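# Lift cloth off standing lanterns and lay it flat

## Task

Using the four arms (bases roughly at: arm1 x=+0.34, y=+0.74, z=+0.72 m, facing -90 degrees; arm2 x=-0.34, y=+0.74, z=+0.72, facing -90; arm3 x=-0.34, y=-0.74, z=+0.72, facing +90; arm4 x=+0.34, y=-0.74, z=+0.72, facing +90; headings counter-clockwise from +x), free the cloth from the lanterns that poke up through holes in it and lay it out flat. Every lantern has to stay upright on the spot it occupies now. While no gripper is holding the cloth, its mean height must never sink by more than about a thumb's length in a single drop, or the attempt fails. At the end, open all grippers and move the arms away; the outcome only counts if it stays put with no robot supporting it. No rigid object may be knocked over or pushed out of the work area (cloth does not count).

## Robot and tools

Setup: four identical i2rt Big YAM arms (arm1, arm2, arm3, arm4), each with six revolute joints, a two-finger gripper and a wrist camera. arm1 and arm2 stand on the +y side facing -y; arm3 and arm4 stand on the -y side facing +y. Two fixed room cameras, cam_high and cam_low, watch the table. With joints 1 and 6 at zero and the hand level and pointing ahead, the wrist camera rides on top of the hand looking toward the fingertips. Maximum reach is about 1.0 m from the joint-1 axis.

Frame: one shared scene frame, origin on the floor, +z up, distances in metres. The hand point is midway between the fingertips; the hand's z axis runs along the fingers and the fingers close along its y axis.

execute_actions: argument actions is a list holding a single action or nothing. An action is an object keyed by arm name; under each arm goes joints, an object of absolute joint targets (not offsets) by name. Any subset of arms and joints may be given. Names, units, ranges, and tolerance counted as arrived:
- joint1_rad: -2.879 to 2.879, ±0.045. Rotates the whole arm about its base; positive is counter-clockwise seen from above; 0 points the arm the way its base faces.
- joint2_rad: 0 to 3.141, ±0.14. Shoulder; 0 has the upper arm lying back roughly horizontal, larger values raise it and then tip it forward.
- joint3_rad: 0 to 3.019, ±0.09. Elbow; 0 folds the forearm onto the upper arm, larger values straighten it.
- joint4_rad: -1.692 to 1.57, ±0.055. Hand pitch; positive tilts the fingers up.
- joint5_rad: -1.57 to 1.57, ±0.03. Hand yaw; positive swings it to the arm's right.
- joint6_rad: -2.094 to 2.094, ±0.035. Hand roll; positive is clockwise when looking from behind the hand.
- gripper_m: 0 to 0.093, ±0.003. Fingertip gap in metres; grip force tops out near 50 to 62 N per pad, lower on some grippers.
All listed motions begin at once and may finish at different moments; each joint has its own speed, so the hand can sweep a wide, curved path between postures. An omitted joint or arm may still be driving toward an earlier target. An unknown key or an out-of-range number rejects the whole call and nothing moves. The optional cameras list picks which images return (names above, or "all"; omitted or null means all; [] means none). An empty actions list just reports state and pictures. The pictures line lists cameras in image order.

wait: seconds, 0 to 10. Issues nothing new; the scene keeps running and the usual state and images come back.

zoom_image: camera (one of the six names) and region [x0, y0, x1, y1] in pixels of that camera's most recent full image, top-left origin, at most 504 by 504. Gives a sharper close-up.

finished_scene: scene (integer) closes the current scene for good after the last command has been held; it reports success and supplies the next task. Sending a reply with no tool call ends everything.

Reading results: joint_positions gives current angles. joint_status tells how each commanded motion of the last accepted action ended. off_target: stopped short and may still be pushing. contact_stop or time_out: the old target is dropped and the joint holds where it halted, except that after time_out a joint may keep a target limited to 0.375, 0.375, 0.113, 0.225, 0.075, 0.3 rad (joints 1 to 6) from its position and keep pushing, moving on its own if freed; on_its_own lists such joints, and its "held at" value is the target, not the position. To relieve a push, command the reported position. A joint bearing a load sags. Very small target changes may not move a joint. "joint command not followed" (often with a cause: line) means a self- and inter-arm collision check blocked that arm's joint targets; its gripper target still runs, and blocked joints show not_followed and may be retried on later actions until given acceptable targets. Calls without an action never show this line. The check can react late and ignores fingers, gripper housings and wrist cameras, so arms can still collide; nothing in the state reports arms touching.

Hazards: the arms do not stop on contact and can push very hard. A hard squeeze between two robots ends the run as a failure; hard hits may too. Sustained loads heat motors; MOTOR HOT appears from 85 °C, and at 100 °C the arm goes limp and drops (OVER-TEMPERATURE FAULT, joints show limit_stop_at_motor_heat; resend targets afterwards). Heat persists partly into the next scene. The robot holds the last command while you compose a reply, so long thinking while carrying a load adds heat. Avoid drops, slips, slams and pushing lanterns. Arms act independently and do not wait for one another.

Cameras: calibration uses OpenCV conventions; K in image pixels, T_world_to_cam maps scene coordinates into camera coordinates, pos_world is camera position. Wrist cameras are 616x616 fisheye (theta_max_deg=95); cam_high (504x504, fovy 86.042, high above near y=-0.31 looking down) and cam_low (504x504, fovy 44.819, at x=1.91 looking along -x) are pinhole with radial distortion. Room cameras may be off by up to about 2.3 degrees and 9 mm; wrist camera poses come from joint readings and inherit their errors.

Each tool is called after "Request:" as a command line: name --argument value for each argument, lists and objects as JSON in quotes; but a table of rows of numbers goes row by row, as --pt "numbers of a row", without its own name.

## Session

Request:
execute_actions --actions '[]'

Scene clock: 0.00 s.
Motor temperatures (°C, as the motors report them): arm1=[23 24 25 20 22 21] | arm2=[21 23 25 24 20 22] | arm3=[22 24 25 21 22 22] | arm4=[20 24 25 21 20 22]
arm1.joint_positions: joint1_rad=+0.004 joint2_rad=+0.448 joint3_rad=+1.468 joint4_rad=-1.524 joint5_rad=-0.017 joint6_rad=-0.016 gripper_m=+0.094
arm1.joint_status: not commanded
arm1.hand: x=+0.3426 y=+0.6224 z=+1.3034 quat_wxyz=(-0.368, -0.592, -0.621, +0.360) (m; scene frame)
arm2.joint_positions: joint1_rad=-0.013 joint2_rad=+0.446 joint3_rad=+1.461 joint4_rad=-1.526 joint5_rad=+0.002 joint6_rad=+0.004 gripper_m=+0.094
arm2.joint_status: not commanded
arm2.hand: x=-0.3396 y=+0.6126 z=+1.3664 quat_wxyz=(-0.352, -0.621, -0.601, +0.360) (m; scene frame)
arm3.joint_positions: joint1_rad=+0.009 joint2_rad=+0.439 joint3_rad=+1.449 joint4_rad=-1.519 joint5_rad=-0.011 joint6_rad=+0.005 gripper_m=+0.095
arm3.joint_status: not commanded
arm3.hand: x=-0.3465 y=-0.6188 z=+1.3324 quat_wxyz=(-0.350, +0.624, -0.592, -0.370) (m; scene frame)
arm4.joint_positions: joint1_rad=+0.002 joint2_rad=+0.439 joint3_rad=+1.476 joint4_rad=-1.542 joint5_rad=+0.004 joint6_rad=+0.007 gripper_m=+0.094
arm4.joint_status: not commanded
arm4.hand: x=+0.3418 y=-0.6272 z=+1.3910 quat_wxyz=(-0.367, +0.594, -0.621, -0.357) (m; scene frame)
pictures: arm1_cam_wrist, arm2_cam_wrist, arm3_cam_wrist, arm4_cam_wrist, cam_high, cam_low
Images, in order (width x height): arm1_cam_wrist 616x616, arm2_cam_wrist 616x616, arm3_cam_wrist 616x616, arm4_cam_wrist 616x616, cam_high 504x504, cam_low 504x504.

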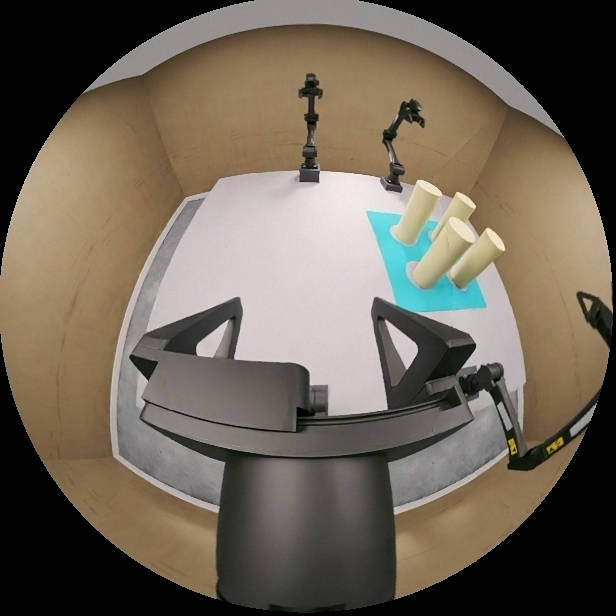

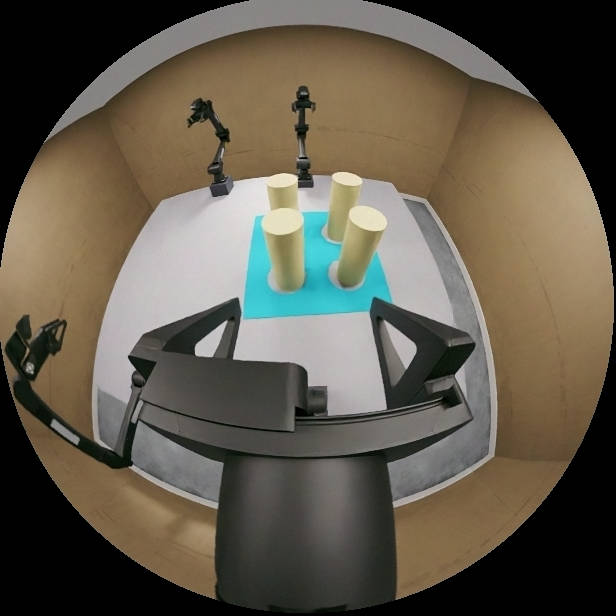

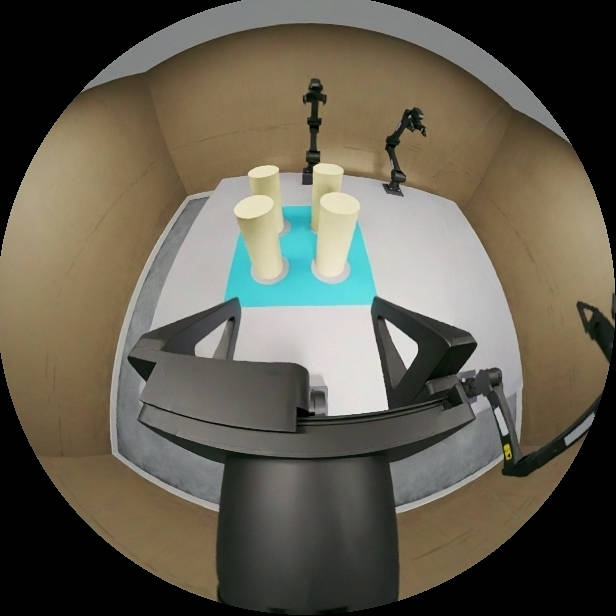

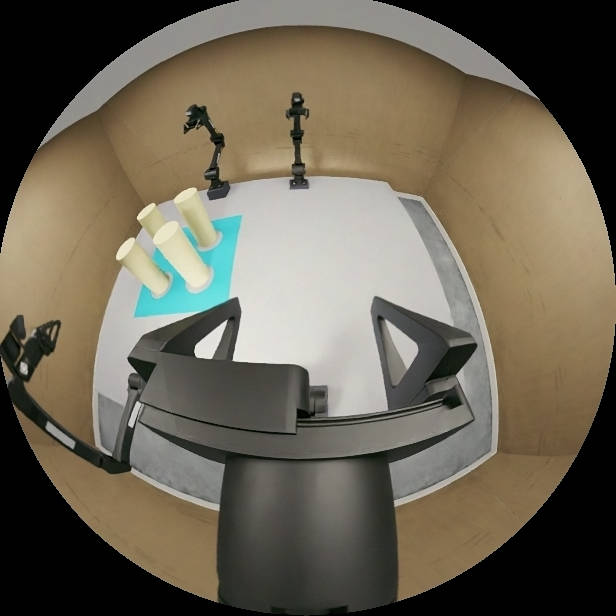

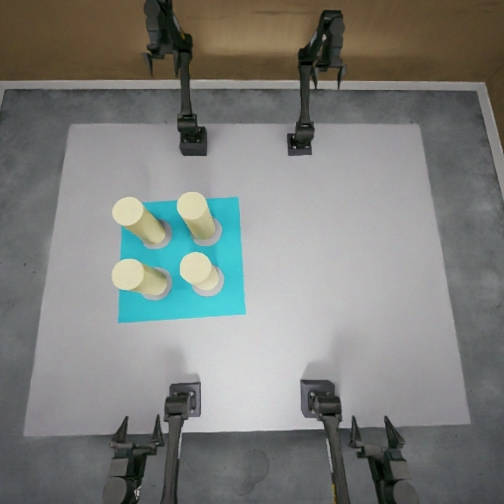

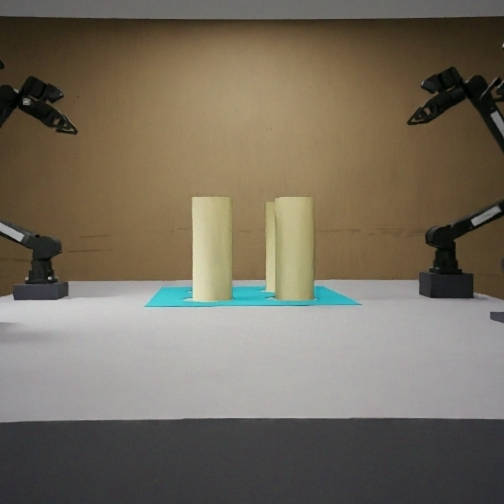

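Request:
zoom_image --camera "cam_high" --region '[90, 170, 270, 350]'

Region (90, 170, 270, 350) of cam_high's 504x504 image, scaled by 2.800, with more detail than that image has.

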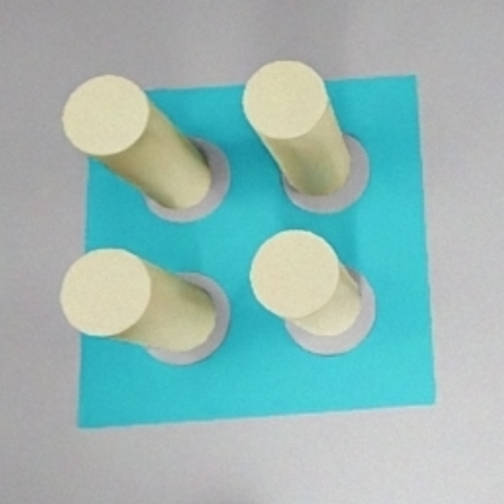

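Request:
execute_actions --actions '[{"arm1":{"joints":{"joint1_rad":-0.832,"joint2_rad":1.992,"joint3_rad":1.51,"joint4_rad":-1.045,"joint6_rad":-0.12}},"arm2":{"joints":{"joint1_rad":-0.776,"joint2_rad":2.082,"joint3_rad":1.465,"joint4_rad":-0.923,"joint6_rad":-1.645}},"arm3":{"joints":{"joint1_rad":0.695,"joint2_rad":1.98,"joint3_rad":1.382,"joint4_rad":-0.943,"joint6_rad":1.46}},"arm4":{"joints":{"joint1_rad":0.742,"joint2_rad":2.155,"joint3_rad":1.54,"joint4_rad":-0.922,"joint6_rad":-0.14}}}]' --cameras '["arm1_cam_wrist","arm2_cam_wrist","arm3_cam_wrist","arm4_cam_wrist"]'

Scene clock: 21.37 s.
Motor temperatures (°C, as the motors report them): arm1=[23 24 27 20 22 21] | arm2=[21 23 27 24 20 22] | arm3=[22 24 27 21 22 22] | arm4=[20 25 27 21 20 22]
arm1.joint_positions: joint1_rad=-0.836 joint2_rad=+2.000 joint3_rad=+1.498 joint4_rad=-1.049 joint5_rad=-0.019 joint6_rad=-0.108 gripper_m=+0.094
arm1.joint_status: all done
arm1.hand: x=-0.0881 y=+0.3423 z=+0.7641 quat_wxyz=(-0.017, -0.909, -0.416, +0.012) (m; scene frame)
arm2.joint_positions: joint1_rad=-0.785 joint2_rad=+2.093 joint3_rad=+1.461 joint4_rad=-0.935 joint5_rad=+0.001 joint6_rad=-1.634 gripper_m=+0.094
arm2.joint_status: all done
arm2.hand: x=-0.7494 y=+0.3366 z=+0.7588 quat_wxyz=(+0.001, -0.359, -0.933, -0.001) (m; scene frame)
arm3.joint_positions: joint1_rad=+0.701 joint2_rad=+1.988 joint3_rad=+1.373 joint4_rad=-0.957 joint5_rad=-0.010 joint6_rad=+1.447 gripper_m=+0.095
arm3.joint_status: all done
arm3.hand: x=-0.7058 y=-0.3351 z=+0.7584 quat_wxyz=(+0.000, +0.419, -0.908, +0.000) (m; scene frame)
arm4.joint_positions: joint1_rad=+0.746 joint2_rad=+2.156 joint3_rad=+1.536 joint4_rad=-0.928 joint5_rad=+0.005 joint6_rad=-0.127 gripper_m=+0.094
arm4.joint_status: all done
arm4.hand: x=-0.0586 y=-0.2814 z=+0.7724 quat_wxyz=(-0.011, +0.934, -0.358, -0.011) (m; scene frame)
pictures: arm1_cam_wrist, arm2_cam_wrist, arm3_cam_wrist, arm4_cam_wrist
camera_calibration (this result's frames):
arm1_cam_wrist: T_world_to_cam=[[-0.757221, 0.652565, -0.0278564, -0.266239], [0.533543, 0.642585, 0.549924, -0.589766], [0.376761, 0.401551, -0.83475, 0.664119], [0, 0, 0, 1]] pos_world=[-0.137151, 0.286035, 0.871283]
arm2_cam_wrist: T_world_to_cam=[[-0.674447, -0.738301, -0.00564358, -0.245589], [-0.597266, 0.541084, 0.592031, -1.07455], [-0.434044, 0.402664, -0.805895, 0.272463], [0, 0, 0, 1]] pos_world=[-0.689166, 0.29039, 0.854355]
arm3_cam_wrist: T_world_to_cam=[[0.762037, -0.647525, -0.00328762, 0.324662], [-0.525942, -0.621898, 0.580197, -1.01133], [-0.377737, -0.440402, -0.81447, 0.328526], [0, 0, 0, 1]] pos_world=[-0.655209, -0.274034, 0.855412]
arm4_cam_wrist: T_world_to_cam=[[0.663729, 0.747866, 0.0126633, 0.238037], [0.611024, -0.551891, 0.567508, -0.5553], [0.431409, -0.368934, -0.823271, 0.677973], [0, 0, 0, 1]] pos_world=[-0.111173, -0.234358, 0.870278]
Images, in order (width x height): arm1_cam_wrist 616x616, arm2_cam_wrist 616x616, arm3_cam_wrist 616x616, arm4_cam_wrist 616x616.

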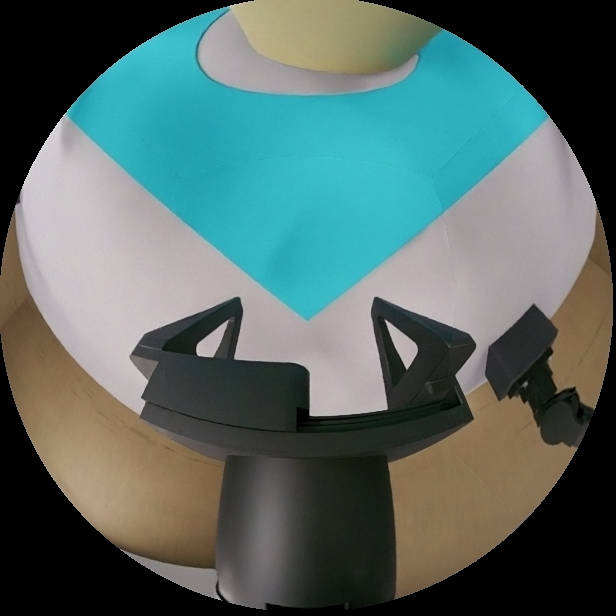

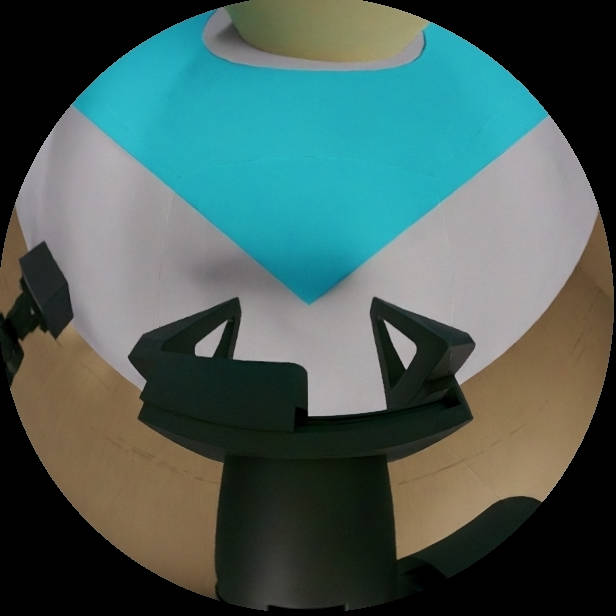

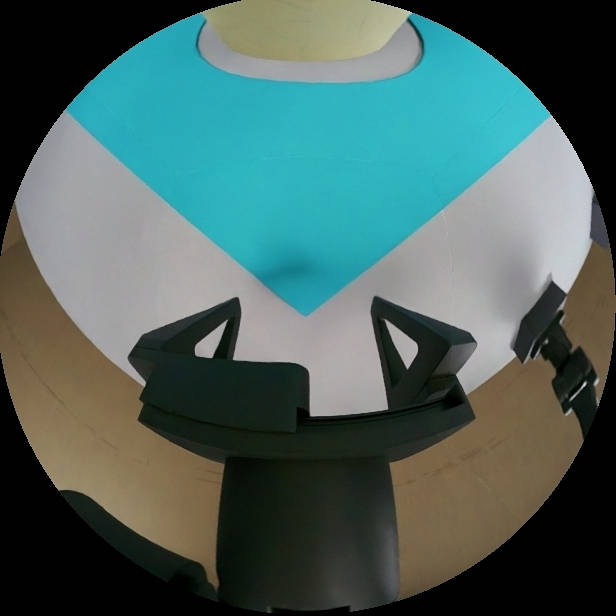

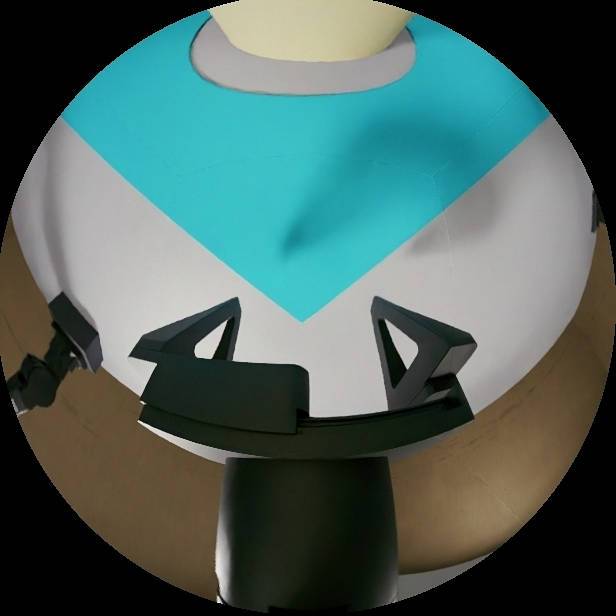

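Request:
execute_actions --actions '[{"arm1":{"joints":{"joint2_rad":2.085,"joint4_rad":-1.085}},"arm2":{"joints":{"joint1_rad":-0.765,"joint2_rad":2.17,"joint4_rad":-0.862}},"arm3":{"joints":{"joint2_rad":2.07,"joint4_rad":-0.895}},"arm4":{"joints":{"joint2_rad":2.245,"joint4_rad":-0.96}}}]' --cameras '["arm1_cam_wrist","arm2_cam_wrist","arm3_cam_wrist","arm4_cam_wrist"]'

Scene clock: 30.43 s.
Motor temperatures (°C, as the motors report them): arm1=[23 26 28 20 22 21] | arm2=[21 24 27 24 20 22] | arm3=[22 25 28 21 22 22] | arm4=[20 26 27 21 20 22]
arm1.joint_positions: joint1_rad=-0.828 joint2_rad=+2.065 joint3_rad=+1.503 joint4_rad=-1.080 joint5_rad=-0.014 joint6_rad=-0.110 gripper_m=+0.094
arm1.joint_status: all done
arm1.hand: x=-0.0757 y=+0.3486 z=+0.7297 quat_wxyz=(-0.001, -0.907, -0.420, -0.031) (m; scene frame)
arm2.joint_positions: joint1_rad=-0.772 joint2_rad=+2.149 joint3_rad=+1.462 joint4_rad=-0.872 joint5_rad=+0.002 joint6_rad=-1.635 gripper_m=+0.094
arm2.joint_status: all done
arm2.hand: x=-0.7482 y=+0.3281 z=+0.7278 quat_wxyz=(+0.003, -0.353, -0.936, +0.003) (m; scene frame)
arm3.joint_positions: joint1_rad=+0.700 joint2_rad=+2.047 joint3_rad=+1.375 joint4_rad=-0.906 joint5_rad=-0.011 joint6_rad=+1.450 gripper_m=+0.095
arm3.joint_status: all done
arm3.hand: x=-0.7077 y=-0.3313 z=+0.7281 quat_wxyz=(-0.001, +0.416, -0.909, +0.003) (m; scene frame)
arm4.joint_positions: joint1_rad=+0.748 joint2_rad=+2.220 joint3_rad=+1.539 joint4_rad=-0.953 joint5_rad=+0.007 joint6_rad=-0.130 gripper_m=+0.094
arm4.joint_status: all done
arm4.hand: x=-0.0480 y=-0.2951 z=+0.7370 quat_wxyz=(+0.009, +0.934, -0.355, +0.026) (m; scene frame)
pictures: arm1_cam_wrist, arm2_cam_wrist, arm3_cam_wrist, arm4_cam_wrist
camera_calibration (this result's frames):
arm1_cam_wrist: T_world_to_cam=[[-0.762129, 0.646557, -0.0335295, -0.256069], [0.489848, 0.609722, 0.623128, -0.626828], [0.423331, 0.458479, -0.781401, 0.572925], [0, 0, 0, 1]] pos_world=[-0.130644, 0.28508, 0.829692]
arm2_cam_wrist: T_world_to_cam=[[-0.664247, -0.74751, 0.00228484, -0.246338], [-0.600998, 0.535867, 0.592999, -1.05268], [-0.444497, 0.392524, -0.8052, 0.246477], [0, 0, 0, 1]] pos_world=[-0.686731, 0.283209, 0.823265]
arm3_cam_wrist: T_world_to_cam=[[0.758777, -0.651347, 0.00184658, 0.321157], [-0.530643, -0.616515, 0.581659, -0.995], [-0.377724, -0.44233, -0.81343, 0.303491], [0, 0, 0, 1]] pos_world=[-0.65704, -0.270005, 0.825026]
arm4_cam_wrist: T_world_to_cam=[[0.65972, 0.751506, 0.00272034, 0.249977], [0.579385, -0.510919, 0.635039, -0.588466], [0.478626, -0.417372, -0.772475, 0.58973], [0, 0, 0, 1]] pos_world=[-0.106227, -0.242381, 0.828571]
Images, in order (width x height): arm1_cam_wrist 616x616, arm2_cam_wrist 616x616, arm3_cam_wrist 616x616, arm4_cam_wrist 616x616.

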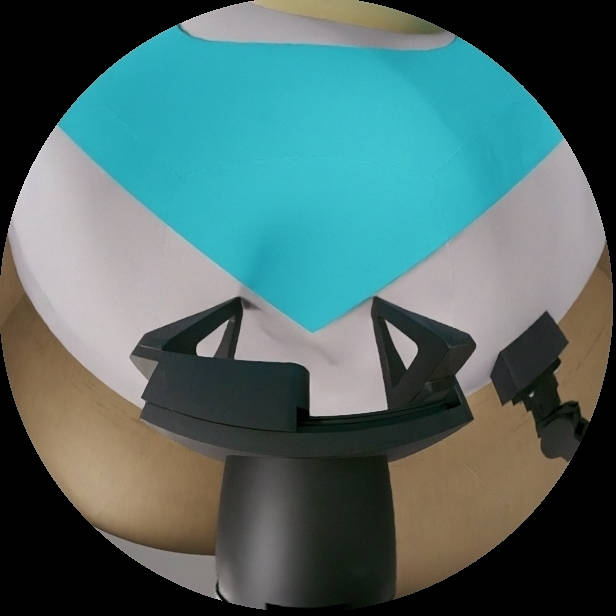

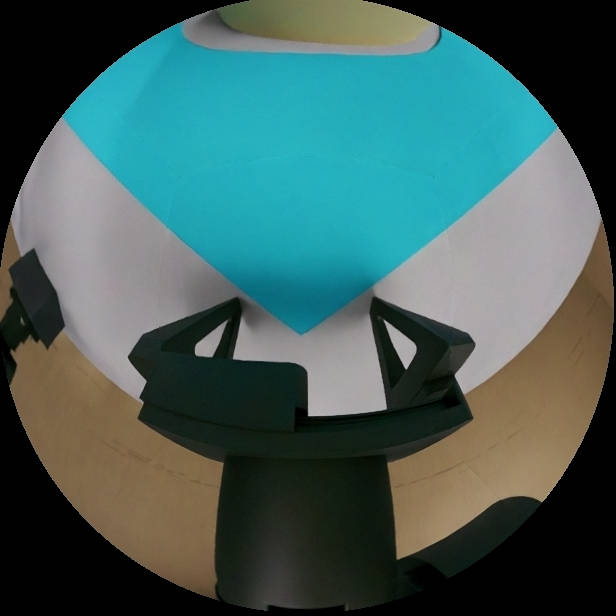

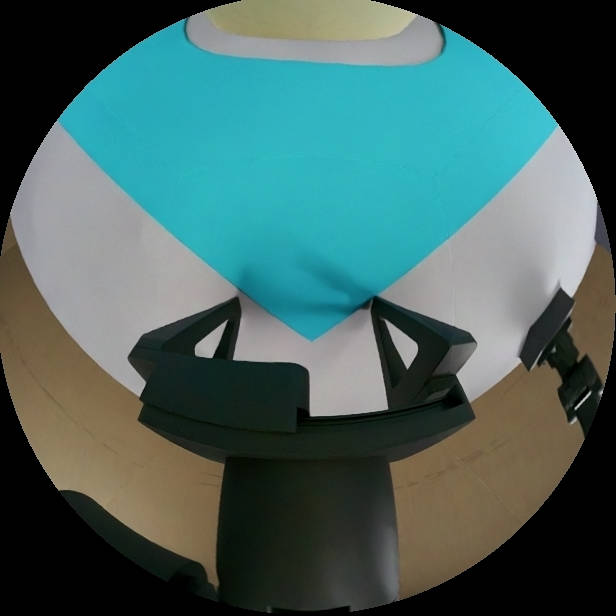

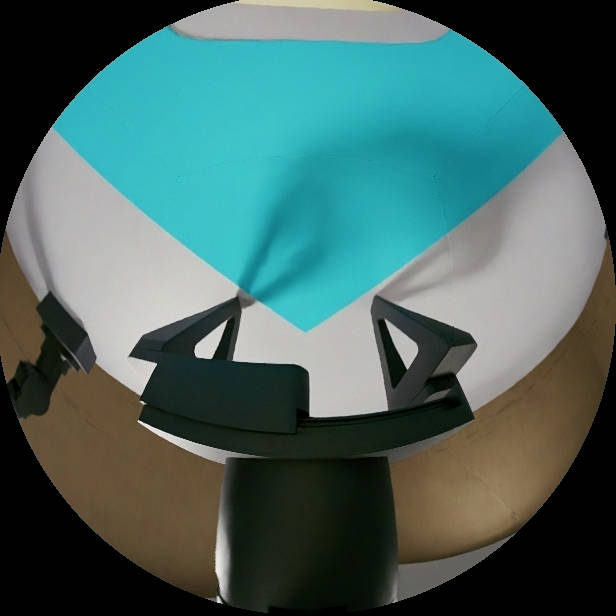

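All four grippers straddle their corners the same way as in the grasps that held in scene 1, so I'm closing them.

Request:
execute_actions --actions '[{"arm1":{"joints":{"gripper_m":0.0}},"arm2":{"joints":{"gripper_m":0.0}},"arm3":{"joints":{"gripper_m":0.0}},"arm4":{"joints":{"gripper_m":0.0}}}]' --cameras '["arm1_cam_wrist","arm2_cam_wrist","arm3_cam_wrist","arm4_cam_wrist"]'

Scene clock: 33.03 s.
Motor temperatures (°C, as the motors report them): arm1=[23 26 28 20 22 21] | arm2=[21 25 27 24 20 22] | arm3=[22 25 28 21 22 22] | arm4=[20 26 27 21 20 22]
arm1.joint_positions: joint1_rad=-0.829 joint2_rad=+2.066 joint3_rad=+1.503 joint4_rad=-1.080 joint5_rad=-0.014 joint6_rad=-0.110 gripper_m=+0.002
arm1.joint_status: all done
arm1.hand: x=-0.0761 y=+0.3492 z=+0.7293 quat_wxyz=(+0.000, -0.907, -0.420, -0.031) (m; scene frame)
arm2.joint_positions: joint1_rad=-0.772 joint2_rad=+2.149 joint3_rad=+1.462 joint4_rad=-0.872 joint5_rad=+0.002 joint6_rad=-1.636 gripper_m=+0.002
arm2.joint_status: all done
arm2.hand: x=-0.7482 y=+0.3281 z=+0.7278 quat_wxyz=(+0.003, -0.352, -0.936, +0.003) (m; scene frame)
arm3.joint_positions: joint1_rad=+0.700 joint2_rad=+2.048 joint3_rad=+1.375 joint4_rad=-0.906 joint5_rad=-0.011 joint6_rad=+1.450 gripper_m=+0.004
arm3.joint_status: gripper_m off_target (ended at +0.004, target +0.000)
arm3.hand: x=-0.7075 y=-0.3314 z=+0.7275 quat_wxyz=(-0.001, +0.416, -0.909, +0.003) (m; scene frame)
arm4.joint_positions: joint1_rad=+0.748 joint2_rad=+2.220 joint3_rad=+1.539 joint4_rad=-0.953 joint5_rad=+0.007 joint6_rad=-0.130 gripper_m=+0.003
arm4.joint_status: all done
arm4.hand: x=-0.0480 y=-0.2951 z=+0.7370 quat_wxyz=(+0.009, +0.934, -0.355, +0.026) (m; scene frame)
pictures: arm1_cam_wrist, arm2_cam_wrist, arm3_cam_wrist, arm4_cam_wrist
camera_calibration (this result's frames):
arm1_cam_wrist: T_world_to_cam=[[-0.761372, 0.647442, -0.0336283, -0.256893], [0.490187, 0.608841, 0.623723, -0.626816], [0.424299, 0.458401, -0.780922, 0.572255], [0, 0, 0, 1]] pos_world=[-0.131141, 0.285633, 0.829207]
arm2_cam_wrist: T_world_to_cam=[[-0.663962, -0.747763, 0.00228338, -0.246041], [-0.601202, 0.535636, 0.593001, -1.05276], [-0.444648, 0.392357, -0.805198, 0.246417], [0, 0, 0, 1]] pos_world=[-0.686714, 0.283232, 0.823264]
arm3_cam_wrist: T_world_to_cam=[[0.758767, -0.651355, 0.00298216, 0.32012], [-0.531098, -0.616016, 0.581773, -0.9949], [-0.377104, -0.443014, -0.813346, 0.303136], [0, 0, 0, 1]] pos_world=[-0.656972, -0.270069, 0.824406]
arm4_cam_wrist: T_world_to_cam=[[0.65972, 0.751506, 0.00272034, 0.249977], [0.579385, -0.510919, 0.635039, -0.588466], [0.478626, -0.417372, -0.772475, 0.58973], [0, 0, 0, 1]] pos_world=[-0.106227, -0.242381, 0.828571]
Images, in order (width x height): arm1_cam_wrist 616x616, arm2_cam_wrist 616x616, arm3_cam_wrist 616x616, arm4_cam_wrist 616x616.

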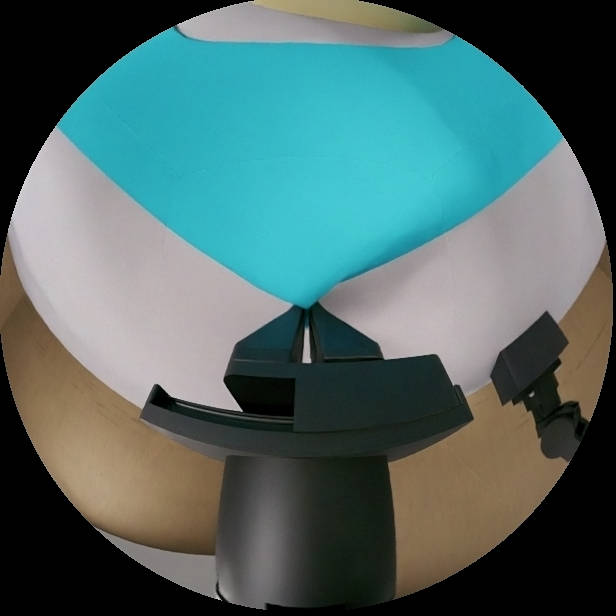

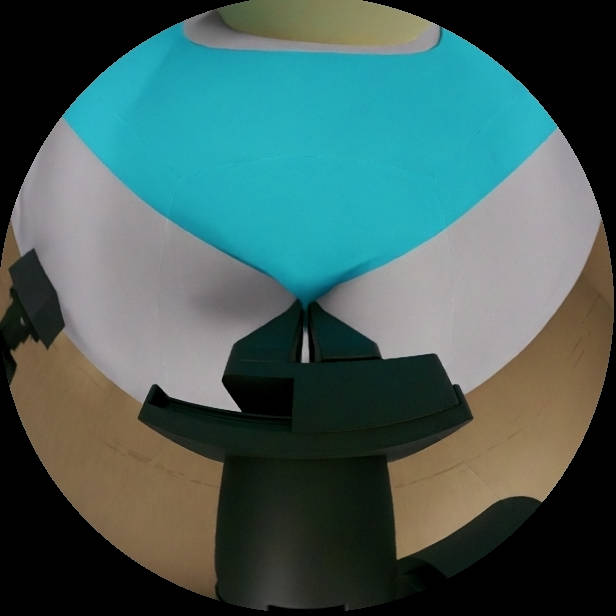

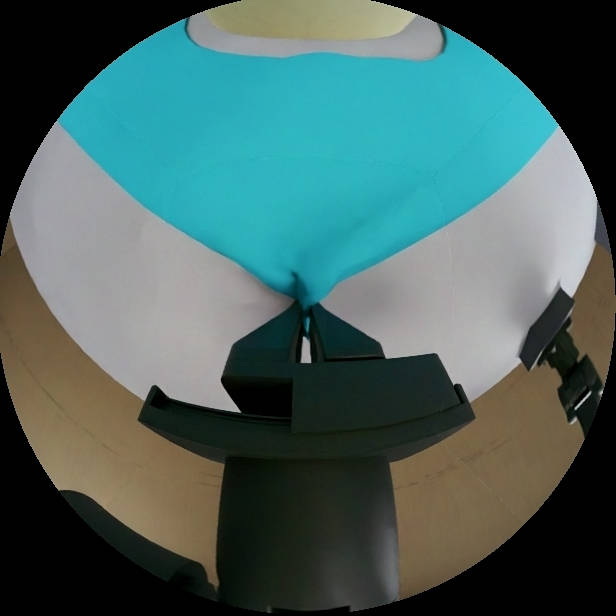

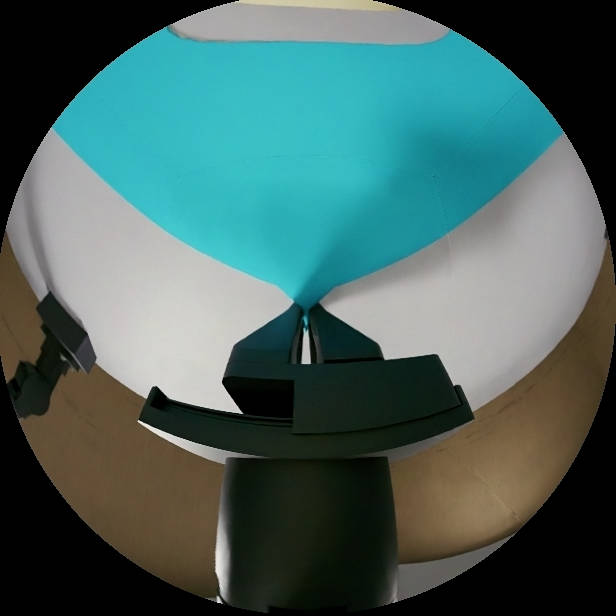

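Request:
execute_actions --actions '[{"arm1":{"joints":{"joint2_rad":1.765,"joint3_rad":1.458,"joint4_rad":-1.095}},"arm2":{"joints":{"joint2_rad":1.865,"joint3_rad":1.43,"joint4_rad":-0.975}},"arm3":{"joints":{"joint2_rad":1.765,"joint3_rad":1.368,"joint4_rad":-1.015}},"arm4":{"joints":{"joint2_rad":1.897,"joint3_rad":1.415,"joint4_rad":-0.92}}}]' --cameras '["cam_low","cam_high"]'

Scene clock: 44.37 s.
Motor temperatures (°C, as the motors report them): arm1=[23 26 28 20 22 21] | arm2=[21 25 27 24 20 22] | arm3=[22 26 28 21 22 22] | arm4=[20 27 27 21 20 22]
arm1.joint_positions: joint1_rad=-0.829 joint2_rad=+1.768 joint3_rad=+1.450 joint4_rad=-1.083 joint5_rad=-0.019 joint6_rad=-0.110 gripper_m=+0.002
arm1.joint_status: all done
arm1.hand: x=-0.0747 y=+0.3502 z=+0.8735 quat_wxyz=(-0.041, -0.903, -0.419, +0.083) (m; scene frame)
arm2.joint_positions: joint1_rad=-0.757 joint2_rad=+1.870 joint3_rad=+1.426 joint4_rad=-0.963 joint5_rad=-0.005 joint6_rad=-1.636 gripper_m=+0.002
arm2.joint_status: all done
arm2.hand: x=-0.7410 y=+0.3206 z=+0.8714 quat_wxyz=(+0.031, -0.344, -0.936, +0.074) (m; scene frame)
arm3.joint_positions: joint1_rad=+0.689 joint2_rad=+1.761 joint3_rad=+1.360 joint4_rad=-1.000 joint5_rad=-0.007 joint6_rad=+1.450 gripper_m=+0.004
arm3.joint_status: all done
arm3.hand: x=-0.7040 y=-0.3277 z=+0.8737 quat_wxyz=(+0.023, +0.411, -0.908, -0.082) (m; scene frame)
arm4.joint_positions: joint1_rad=+0.748 joint2_rad=+1.892 joint3_rad=+1.415 joint4_rad=-0.918 joint5_rad=+0.007 joint6_rad=-0.130 gripper_m=+0.003
arm4.joint_status: all done
arm4.hand: x=-0.0488 y=-0.2948 z=+0.8826 quat_wxyz=(-0.048, +0.931, -0.354, -0.079) (m; scene frame)
pictures: cam_high, cam_low
Images, in order (width x height): cam_high 504x504, cam_low 504x504.

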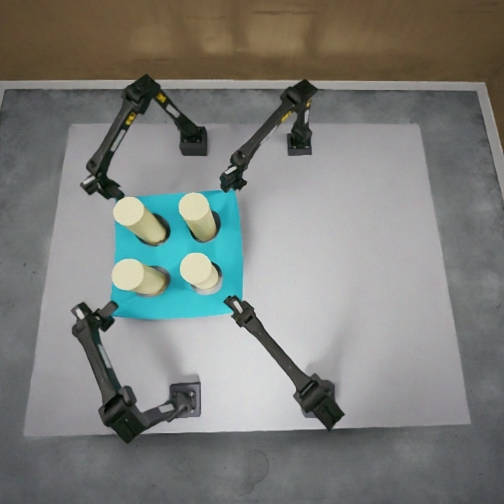

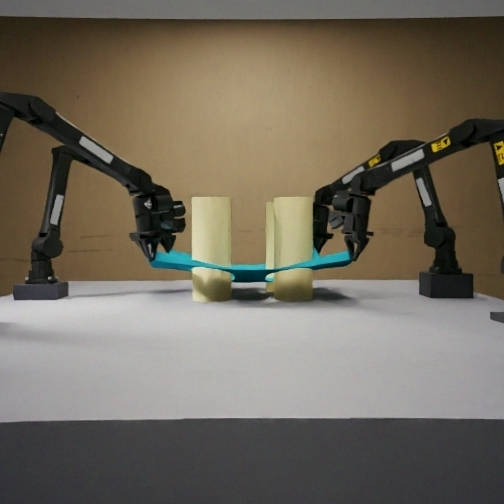

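All four grips held, so I'm continuing the lift.

Request:
execute_actions --actions '[{"arm1":{"joints":{"joint2_rad":1.478,"joint3_rad":1.565,"joint4_rad":-1.045}},"arm2":{"joints":{"joint2_rad":1.527,"joint3_rad":1.44,"joint4_rad":-0.89}},"arm3":{"joints":{"joint2_rad":1.45,"joint3_rad":1.45,"joint4_rad":-0.965}},"arm4":{"joints":{"joint2_rad":1.54,"joint3_rad":1.395,"joint4_rad":-0.848}}}]' --cameras '["cam_low"]'

Request:
execute_actions --actions '[{"arm1":{"joints":{"joint2_rad":1.42,"joint3_rad":1.87,"joint4_rad":-1.11}},"arm2":{"joints":{"joint2_rad":1.414,"joint3_rad":1.70,"joint4_rad":-0.945}},"arm3":{"joints":{"joint2_rad":1.36,"joint3_rad":1.725,"joint4_rad":-1.028}},"arm4":{"joints":{"joint2_rad":1.407,"joint3_rad":1.625,"joint4_rad":-0.895}}}]' --cameras '["cam_low","cam_high"]'

Scene clock: 48.30 s.
Motor temperatures (°C, as the motors report them): arm1=[23 27 29 20 22 21] | arm2=[21 25 27 24 20 22] | arm3=[22 26 29 21 22 22] | arm4=[20 27 27 21 20 22]
arm1.joint_positions: joint1_rad=-0.829 joint2_rad=+1.493 joint3_rad=+1.542 joint4_rad=-1.047 joint5_rad=-0.019 joint6_rad=-0.110 gripper_m=+0.002
arm1.joint_status: all done
arm1.hand: x=-0.0793 y=+0.3476 z=+1.0719 quat_wxyz=(-0.103, -0.868, -0.404, +0.270) (m; scene frame)
arm2.joint_positions: joint1_rad=-0.757 joint2_rad=+1.539 joint3_rad=+1.426 joint4_rad=-0.909 joint5_rad=-0.005 joint6_rad=-1.636 gripper_m=+0.002
arm2.joint_status: all done
arm2.hand: x=-0.7426 y=+0.3184 z=+1.0643 quat_wxyz=(+0.108, -0.332, -0.904, +0.247) (m; scene frame)
arm3.joint_positions: joint1_rad=+0.689 joint2_rad=+1.453 joint3_rad=+1.421 joint4_rad=-0.984 joint5_rad=-0.007 joint6_rad=+1.450 gripper_m=+0.004
arm3.joint_status: all done
arm3.hand: x=-0.7071 y=-0.3274 z=+1.0691 quat_wxyz=(+0.080, +0.398, -0.875, -0.263) (m; scene frame)
arm4.joint_positions: joint1_rad=+0.748 joint2_rad=+1.545 joint3_rad=+1.387 joint4_rad=-0.849 joint5_rad=+0.007 joint6_rad=-0.130 gripper_m=+0.003
arm4.joint_status: all done
arm4.hand: x=-0.0483 y=-0.2961 z=+1.0745 quat_wxyz=(-0.137, +0.897, -0.342, -0.246) (m; scene frame)
pictures: cam_low
Images, in order (width x height): cam_low 504x504.

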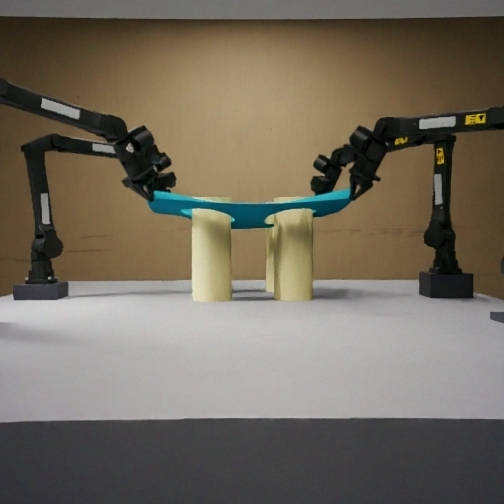

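Scene clock: 49.67 s.
Motor temperatures (°C, as the motors report them): arm1=[23 27 29 20 22 21] | arm2=[21 25 28 24 20 22] | arm3=[22 26 29 21 22 22] | arm4=[20 27 28 21 20 22]
arm1.joint_positions: joint1_rad=-0.829 joint2_rad=+1.430 joint3_rad=+1.829 joint4_rad=-1.102 joint5_rad=-0.019 joint6_rad=-0.110 gripper_m=+0.002
arm1.joint_status: all done
arm1.hand: x=-0.0790 y=+0.3494 z=+1.2511 quat_wxyz=(-0.146, -0.820, -0.383, +0.401) (m; scene frame)
arm2.joint_positions: joint1_rad=-0.757 joint2_rad=+1.415 joint3_rad=+1.659 joint4_rad=-0.940 joint5_rad=-0.005 joint6_rad=-1.636 gripper_m=+0.002
arm2.joint_status: all done
arm2.hand: x=-0.7456 y=+0.3149 z=+1.2550 quat_wxyz=(+0.170, -0.312, -0.852, +0.386) (m; scene frame)
arm3.joint_positions: joint1_rad=+0.689 joint2_rad=+1.356 joint3_rad=+1.687 joint4_rad=-1.019 joint5_rad=-0.006 joint6_rad=+1.450 gripper_m=+0.004
arm3.joint_status: all done
arm3.hand: x=-0.7104 y=-0.3268 z=+1.2582 quat_wxyz=(+0.125, +0.375, -0.823, -0.409) (m; scene frame)
arm4.joint_positions: joint1_rad=+0.748 joint2_rad=+1.415 joint3_rad=+1.605 joint4_rad=-0.886 joint5_rad=+0.006 joint6_rad=-0.130 gripper_m=+0.003
arm4.joint_status: all done
arm4.hand: x=-0.0515 y=-0.2934 z=+1.2614 quat_wxyz=(-0.206, +0.845, -0.322, -0.374) (m; scene frame)
pictures: cam_high, cam_low
Images, in order (width x height): cam_high 504x504, cam_low 504x504.

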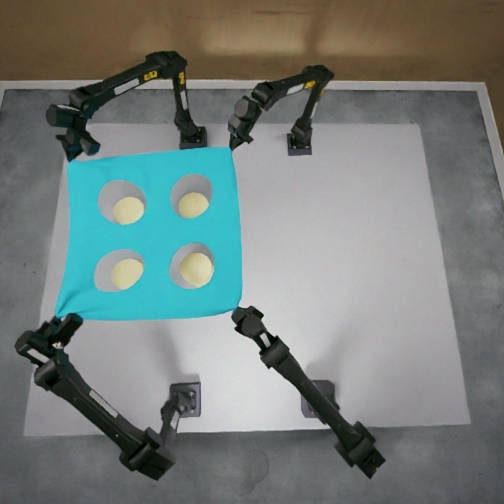

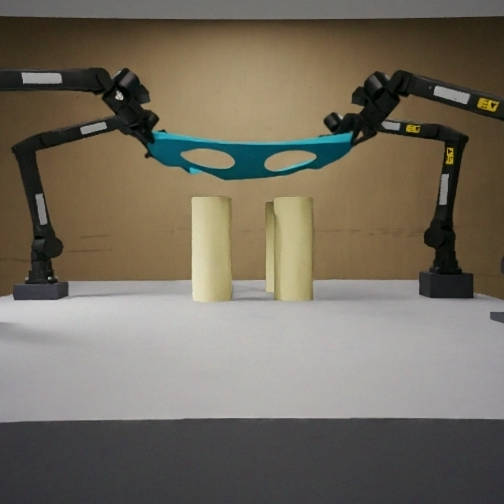

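Request:
execute_actions --actions '[{"arm1":{"joints":{"joint1_rad":-0.516,"joint2_rad":1.172,"joint3_rad":1.66,"joint4_rad":-1.288,"joint6_rad":0.203}},"arm2":{"joints":{"joint1_rad":-0.475,"joint2_rad":1.146,"joint3_rad":1.462,"joint4_rad":-1.124,"joint6_rad":-1.332}},"arm3":{"joints":{"joint1_rad":0.356,"joint2_rad":1.13,"joint3_rad":1.54,"joint4_rad":-1.216,"joint6_rad":1.106}},"arm4":{"joints":{"joint1_rad":0.429,"joint2_rad":1.188,"joint3_rad":1.448,"joint4_rad":-1.063,"joint6_rad":-0.449}}}]' --cameras '[]'

Request:
execute_actions --actions '[{"arm1":{"joints":{"joint1_rad":-0.054,"joint2_rad":1.035,"joint3_rad":1.572,"joint4_rad":-1.33,"joint6_rad":0.665}},"arm2":{"joints":{"joint1_rad":-0.025,"joint2_rad":1.002,"joint3_rad":1.372,"joint4_rad":-1.169,"joint6_rad":-0.884}},"arm3":{"joints":{"joint1_rad":-0.115,"joint2_rad":1.035,"joint3_rad":1.486,"joint4_rad":-1.244,"joint6_rad":0.635}},"arm4":{"joints":{"joint1_rad":-0.008,"joint2_rad":1.095,"joint3_rad":1.38,"joint4_rad":-1.087,"joint6_rad":-0.886}}}]' --cameras '["cam_low"]'

Request:
execute_actions --actions '[{"arm1":{"joints":{"joint1_rad":0.386,"joint2_rad":1.112,"joint3_rad":1.675,"joint4_rad":-1.283,"joint6_rad":1.105}},"arm2":{"joints":{"joint1_rad":0.397,"joint2_rad":1.083,"joint3_rad":1.49,"joint4_rad":-1.118,"joint6_rad":-0.464}},"arm3":{"joints":{"joint1_rad":-0.519,"joint2_rad":1.16,"joint3_rad":1.63,"joint4_rad":-1.185,"joint6_rad":0.231}},"arm4":{"joints":{"joint1_rad":-0.389,"joint2_rad":1.19,"joint3_rad":1.50,"joint4_rad":-1.042,"joint6_rad":-1.267}}}]' --cameras '["cam_low","cam_high"]'

Scene clock: 92.40 s.
Motor temperatures (°C, as the motors report them): arm1=[23 26 34 20 22 21] | arm2=[21 24 32 24 20 22] | arm3=[22 25 35 21 22 22] | arm4=[20 26 31 21 20 22]
arm1.joint_positions: joint1_rad=-0.510 joint2_rad=+1.184 joint3_rad=+1.656 joint4_rad=-1.278 joint5_rad=-0.019 joint6_rad=+0.190 gripper_m=+0.002
arm1.joint_status: all done
arm1.hand: x=+0.1250 y=+0.3473 z=+1.2487 quat_wxyz=(-0.232, -0.834, -0.399, +0.300) (m; scene frame)
arm2.joint_positions: joint1_rad=-0.455 joint2_rad=+1.151 joint3_rad=+1.472 joint4_rad=-1.112 joint5_rad=-0.007 joint6_rad=-1.343 gripper_m=+0.002
arm2.joint_status: all done
arm2.hand: x=-0.5448 y=+0.3233 z=+1.2553 quat_wxyz=(+0.043, -0.314, -0.871, +0.376) (m; scene frame)
arm3.joint_positions: joint1_rad=+0.341 joint2_rad=+1.131 joint3_rad=+1.535 joint4_rad=-1.200 joint5_rad=-0.005 joint6_rad=+1.121 gripper_m=+0.004
arm3.joint_status: all done
arm3.hand: x=-0.5039 y=-0.3302 z=+1.2538 quat_wxyz=(-0.016, +0.375, -0.845, -0.380) (m; scene frame)
arm4.joint_positions: joint1_rad=+0.426 joint2_rad=+1.189 joint3_rad=+1.448 joint4_rad=-1.050 joint5_rad=+0.005 joint6_rad=-0.435 gripper_m=+0.003
arm4.joint_status: all done
arm4.hand: x=+0.1521 y=-0.2934 z=+1.2613 quat_wxyz=(-0.279, +0.860, -0.337, -0.264) (m; scene frame)
pictures: none
No camera images: the call's "cameras" was empty. Leave "cameras" out to get every camera's image.

Scene clock: 93.90 s.
Motor temperatures (°C, as the motors report them): arm1=[23 26 33 20 22 21] | arm2=[21 24 32 24 20 22] | arm3=[22 25 35 21 22 22] | arm4=[20 26 31 21 20 22]
arm1.joint_positions: joint1_rad=-0.060 joint2_rad=+1.041 joint3_rad=+1.562 joint4_rad=-1.319 joint5_rad=-0.018 joint6_rad=+0.653 gripper_m=+0.002
arm1.joint_status: all done
arm1.hand: x=+0.3226 y=+0.3550 z=+1.2503 quat_wxyz=(-0.343, -0.835, -0.394, +0.172) (m; scene frame)
arm2.joint_positions: joint1_rad=-0.021 joint2_rad=+1.010 joint3_rad=+1.371 joint4_rad=-1.152 joint5_rad=-0.006 joint6_rad=-0.894 gripper_m=+0.002
arm2.joint_status: all done
arm2.hand: x=-0.3488 y=+0.3303 z=+1.2536 quat_wxyz=(-0.123, -0.321, -0.868, +0.358) (m; scene frame)
arm3.joint_positions: joint1_rad=-0.118 joint2_rad=+1.061 joint3_rad=+1.479 joint4_rad=-1.224 joint5_rad=-0.007 joint6_rad=+0.648 gripper_m=+0.004
arm3.joint_status: all done
arm3.hand: x=-0.3061 y=-0.3295 z=+1.2508 quat_wxyz=(-0.182, +0.381, -0.844, -0.331) (m; scene frame)
arm4.joint_positions: joint1_rad=+0.003 joint2_rad=+1.103 joint3_rad=+1.377 joint4_rad=-1.073 joint5_rad=+0.004 joint6_rad=-0.872 gripper_m=+0.003
arm4.joint_status: all done
arm4.hand: x=+0.3514 y=-0.2923 z=+1.2565 quat_wxyz=(-0.359, +0.864, -0.332, -0.124) (m; scene frame)
pictures: cam_low
Images, in order (width x height): cam_low 504x504.

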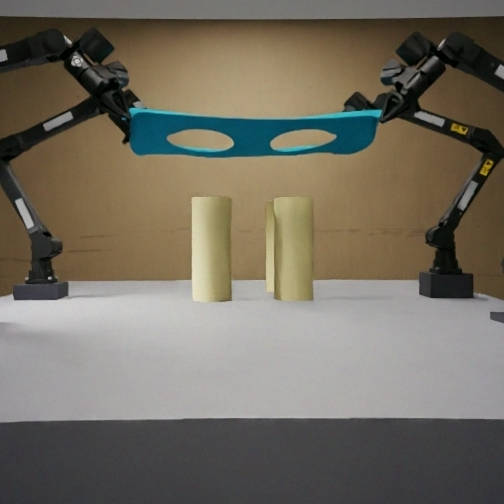

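Scene clock: 95.37 s.
Motor temperatures (°C, as the motors report them): arm1=[23 26 34 20 22 21] | arm2=[21 24 32 24 20 22] | arm3=[22 25 35 21 22 22] | arm4=[20 26 32 21 20 22]
arm1.joint_positions: joint1_rad=+0.382 joint2_rad=+1.129 joint3_rad=+1.611 joint4_rad=-1.296 joint5_rad=-0.014 joint6_rad=+1.093 gripper_m=+0.002
arm1.joint_status: all done
arm1.hand: x=+0.5048 y=+0.3523 z=+1.2440 quat_wxyz=(-0.374, -0.838, -0.397, +0.013) (m; scene frame)
arm2.joint_positions: joint1_rad=+0.398 joint2_rad=+1.104 joint3_rad=+1.420 joint4_rad=-1.127 joint5_rad=-0.001 joint6_rad=-0.473 gripper_m=+0.002
arm2.joint_status: all done
arm2.hand: x=-0.1688 y=+0.3262 z=+1.2459 quat_wxyz=(-0.251, -0.324, -0.871, +0.271) (m; scene frame)
arm3.joint_positions: joint1_rad=-0.520 joint2_rad=+1.179 joint3_rad=+1.569 joint4_rad=-1.199 joint5_rad=-0.011 joint6_rad=+0.244 gripper_m=+0.004
arm3.joint_status: all done
arm3.hand: x=-0.1252 y=-0.3328 z=+1.2533 quat_wxyz=(-0.293, +0.382, -0.844, -0.236) (m; scene frame)
arm4.joint_positions: joint1_rad=-0.381 joint2_rad=+1.200 joint3_rad=+1.444 joint4_rad=-1.054 joint5_rad=+0.000 joint6_rad=-1.253 gripper_m=+0.003
arm4.joint_status: all done
arm4.hand: x=+0.5341 y=-0.2968 z=+1.2522 quat_wxyz=(-0.374, +0.865, -0.334, +0.016) (m; scene frame)
pictures: cam_high, cam_low
Images, in order (width x height): cam_high 504x504, cam_low 504x504.

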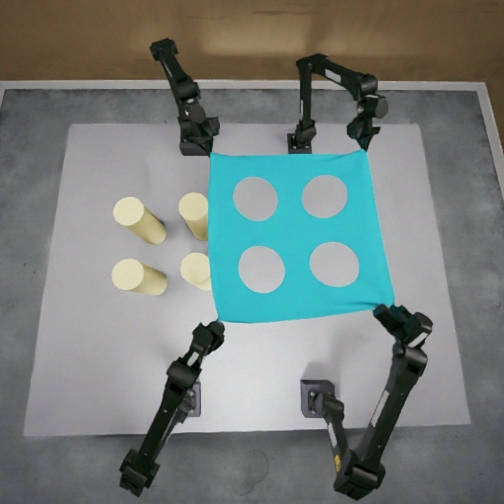

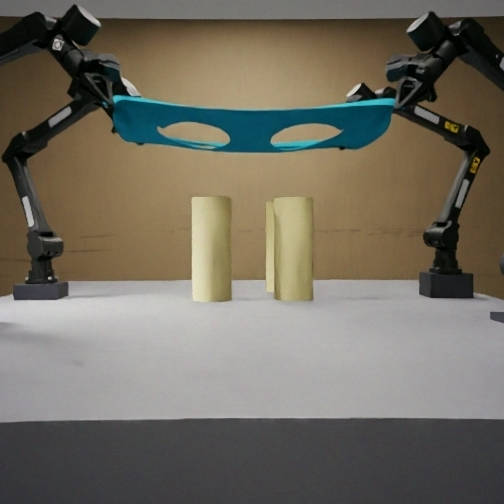

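Request:
execute_actions --actions '[{"arm1":{"joints":{"joint1_rad":0.715,"joint2_rad":1.402,"joint3_rad":1.465,"joint4_rad":-1.118,"joint6_rad":1.44}},"arm2":{"joints":{"joint1_rad":0.712,"joint2_rad":1.436,"joint3_rad":1.33,"joint4_rad":-0.963,"joint6_rad":-0.14}},"arm3":{"joints":{"joint1_rad":-0.798,"joint2_rad":1.497,"joint3_rad":1.495,"joint4_rad":-1.052,"joint6_rad":-0.06}},"arm4":{"joints":{"joint1_rad":-0.672,"joint2_rad":1.578,"joint3_rad":1.435,"joint4_rad":-0.933,"joint6_rad":-1.56}}}]' --cameras '["cam_high"]'

Request:
execute_actions --actions '[{"arm1":{"joints":{"joint2_rad":1.697,"joint3_rad":1.32,"joint4_rad":-1.032}},"arm2":{"joints":{"joint2_rad":1.797,"joint3_rad":1.265,"joint4_rad":-0.897}},"arm3":{"joints":{"joint2_rad":1.812,"joint3_rad":1.408,"joint4_rad":-1.003}},"arm4":{"joints":{"joint2_rad":1.936,"joint3_rad":1.42,"joint4_rad":-0.912}}}]' --cameras '[]'

Scene clock: 100.53 s.
Motor temperatures (°C, as the motors report them): arm1=[23 25 34 20 22 21] | arm2=[21 24 33 24 20 22] | arm3=[22 25 36 21 22 22] | arm4=[20 26 32 21 20 22]
arm1.joint_positions: joint1_rad=+0.712 joint2_rad=+1.403 joint3_rad=+1.434 joint4_rad=-1.131 joint5_rad=-0.012 joint6_rad=+1.428 gripper_m=+0.002
arm1.joint_status: all done
arm1.hand: x=+0.6826 y=+0.3575 z=+1.0505 quat_wxyz=(-0.226, -0.880, -0.412, -0.068) (m; scene frame)
arm2.joint_positions: joint1_rad=+0.716 joint2_rad=+1.441 joint3_rad=+1.321 joint4_rad=-0.967 joint5_rad=+0.003 joint6_rad=-0.149 gripper_m=+0.002
arm2.joint_status: all done
arm2.hand: x=+0.0089 y=+0.3312 z=+1.0578 quat_wxyz=(-0.208, -0.342, -0.909, +0.116) (m; scene frame)
arm3.joint_positions: joint1_rad=-0.795 joint2_rad=+1.520 joint3_rad=+1.476 joint4_rad=-1.061 joint5_rad=-0.014 joint6_rad=-0.048 gripper_m=+0.004
arm3.joint_status: all done
arm3.hand: x=+0.0479 y=-0.3321 z=+1.0568 quat_wxyz=(-0.216, +0.407, -0.882, -0.094) (m; scene frame)
arm4.joint_positions: joint1_rad=-0.672 joint2_rad=+1.574 joint3_rad=+1.413 joint4_rad=-0.944 joint5_rad=+0.000 joint6_rad=-1.546 gripper_m=+0.003
arm4.joint_status: all done
arm4.hand: x=+0.7115 y=-0.3021 z=+1.0572 quat_wxyz=(-0.220, +0.908, -0.349, +0.074) (m; scene frame)
pictures: cam_high
Images, in order (width x height): cam_high 504x504.

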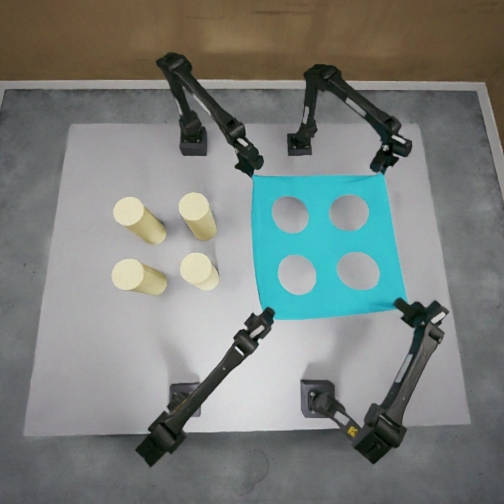

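Scene clock: 101.90 s.
Motor temperatures (°C, as the motors report them): arm1=[23 26 34 20 22 21] | arm2=[21 24 32 24 20 22] | arm3=[22 25 35 21 22 22] | arm4=[20 26 32 21 20 22]
arm1.joint_positions: joint1_rad=+0.712 joint2_rad=+1.710 joint3_rad=+1.298 joint4_rad=-1.040 joint5_rad=-0.012 joint6_rad=+1.428 gripper_m=+0.002
arm1.joint_status: all done
arm1.hand: x=+0.6826 y=+0.3534 z=+0.8416 quat_wxyz=(-0.060, -0.905, -0.421, -0.018) (m; scene frame)
arm2.joint_positions: joint1_rad=+0.716 joint2_rad=+1.804 joint3_rad=+1.264 joint4_rad=-0.897 joint5_rad=+0.003 joint6_rad=-0.149 gripper_m=+0.002
arm2.joint_status: all done
arm2.hand: x=+0.0105 y=+0.3302 z=+0.8501 quat_wxyz=(-0.058, -0.351, -0.934, +0.032) (m; scene frame)
arm3.joint_positions: joint1_rad=-0.795 joint2_rad=+1.839 joint3_rad=+1.395 joint4_rad=-1.009 joint5_rad=-0.014 joint6_rad=-0.048 gripper_m=+0.004
arm3.joint_status: all done
arm3.hand: x=+0.0488 y=-0.3310 z=+0.8509 quat_wxyz=(-0.057, +0.417, -0.906, -0.031) (m; scene frame)
arm4.joint_positions: joint1_rad=-0.672 joint2_rad=+1.935 joint3_rad=+1.403 joint4_rad=-0.920 joint5_rad=+0.000 joint6_rad=-1.547 gripper_m=+0.003
arm4.joint_status: all done
arm4.hand: x=+0.7109 y=-0.3006 z=+0.8516 quat_wxyz=(-0.059, +0.932, -0.357, +0.017) (m; scene frame)
pictures: none
No camera images: the call's "cameras" was empty. Leave "cameras" out to get every camera's image.

Request:
execute_actions --actions '[{"arm1":{"joints":{"joint2_rad":1.888,"joint4_rad":-0.95}},"arm2":{"joints":{"joint2_rad":2.01,"joint3_rad":1.32,"joint4_rad":-0.832}},"arm3":{"joints":{"joint2_rad":2.015,"joint3_rad":1.44,"joint4_rad":-0.942}},"arm4":{"joints":{"joint2_rad":2.143,"joint3_rad":1.48,"joint4_rad":-0.873}}}]' --cameras '["cam_low"]'

Scene clock: 105.80 s.
Motor temperatures (°C, as the motors report them): arm1=[23 26 33 20 22 21] | arm2=[21 24 32 24 20 22] | arm3=[22 25 35 21 22 22] | arm4=[20 26 32 21 20 22]
arm1.joint_positions: joint1_rad=+0.712 joint2_rad=+1.910 joint3_rad=+1.298 joint4_rad=-0.960 joint5_rad=-0.013 joint6_rad=+1.428 gripper_m=+0.002
arm1.joint_status: all done
arm1.hand: x=+0.6846 y=+0.3495 z=+0.7426 quat_wxyz=(-0.003, -0.907, -0.421, -0.001) (m; scene frame)
arm2.joint_positions: joint1_rad=+0.715 joint2_rad=+2.021 joint3_rad=+1.294 joint4_rad=-0.835 joint5_rad=+0.003 joint6_rad=-0.149 gripper_m=+0.002
arm2.joint_status: all done
arm2.hand: x=+0.0100 y=+0.3309 z=+0.7488 quat_wxyz=(-0.003, -0.352, -0.936, +0.002) (m; scene frame)
arm3.joint_positions: joint1_rad=-0.795 joint2_rad=+2.042 joint3_rad=+1.413 joint4_rad=-0.950 joint5_rad=-0.015 joint6_rad=-0.049 gripper_m=+0.004
arm3.joint_status: all done
arm3.hand: x=+0.0488 y=-0.3305 z=+0.7477 quat_wxyz=(+0.002, +0.418, -0.908, -0.007) (m; scene frame)
arm4.joint_positions: joint1_rad=-0.672 joint2_rad=+2.145 joint3_rad=+1.460 joint4_rad=-0.878 joint5_rad=+0.000 joint6_rad=-1.547 gripper_m=+0.003
arm4.joint_status: all done
arm4.hand: x=+0.7131 y=-0.2969 z=+0.7532 quat_wxyz=(-0.006, +0.934, -0.357, -0.002) (m; scene frame)
pictures: cam_low
Images, in order (width x height): cam_low 504x504.

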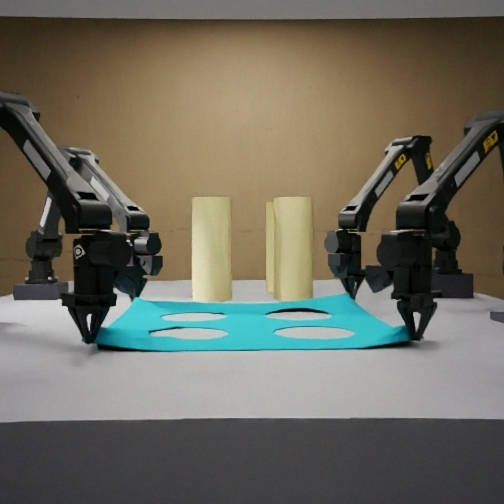

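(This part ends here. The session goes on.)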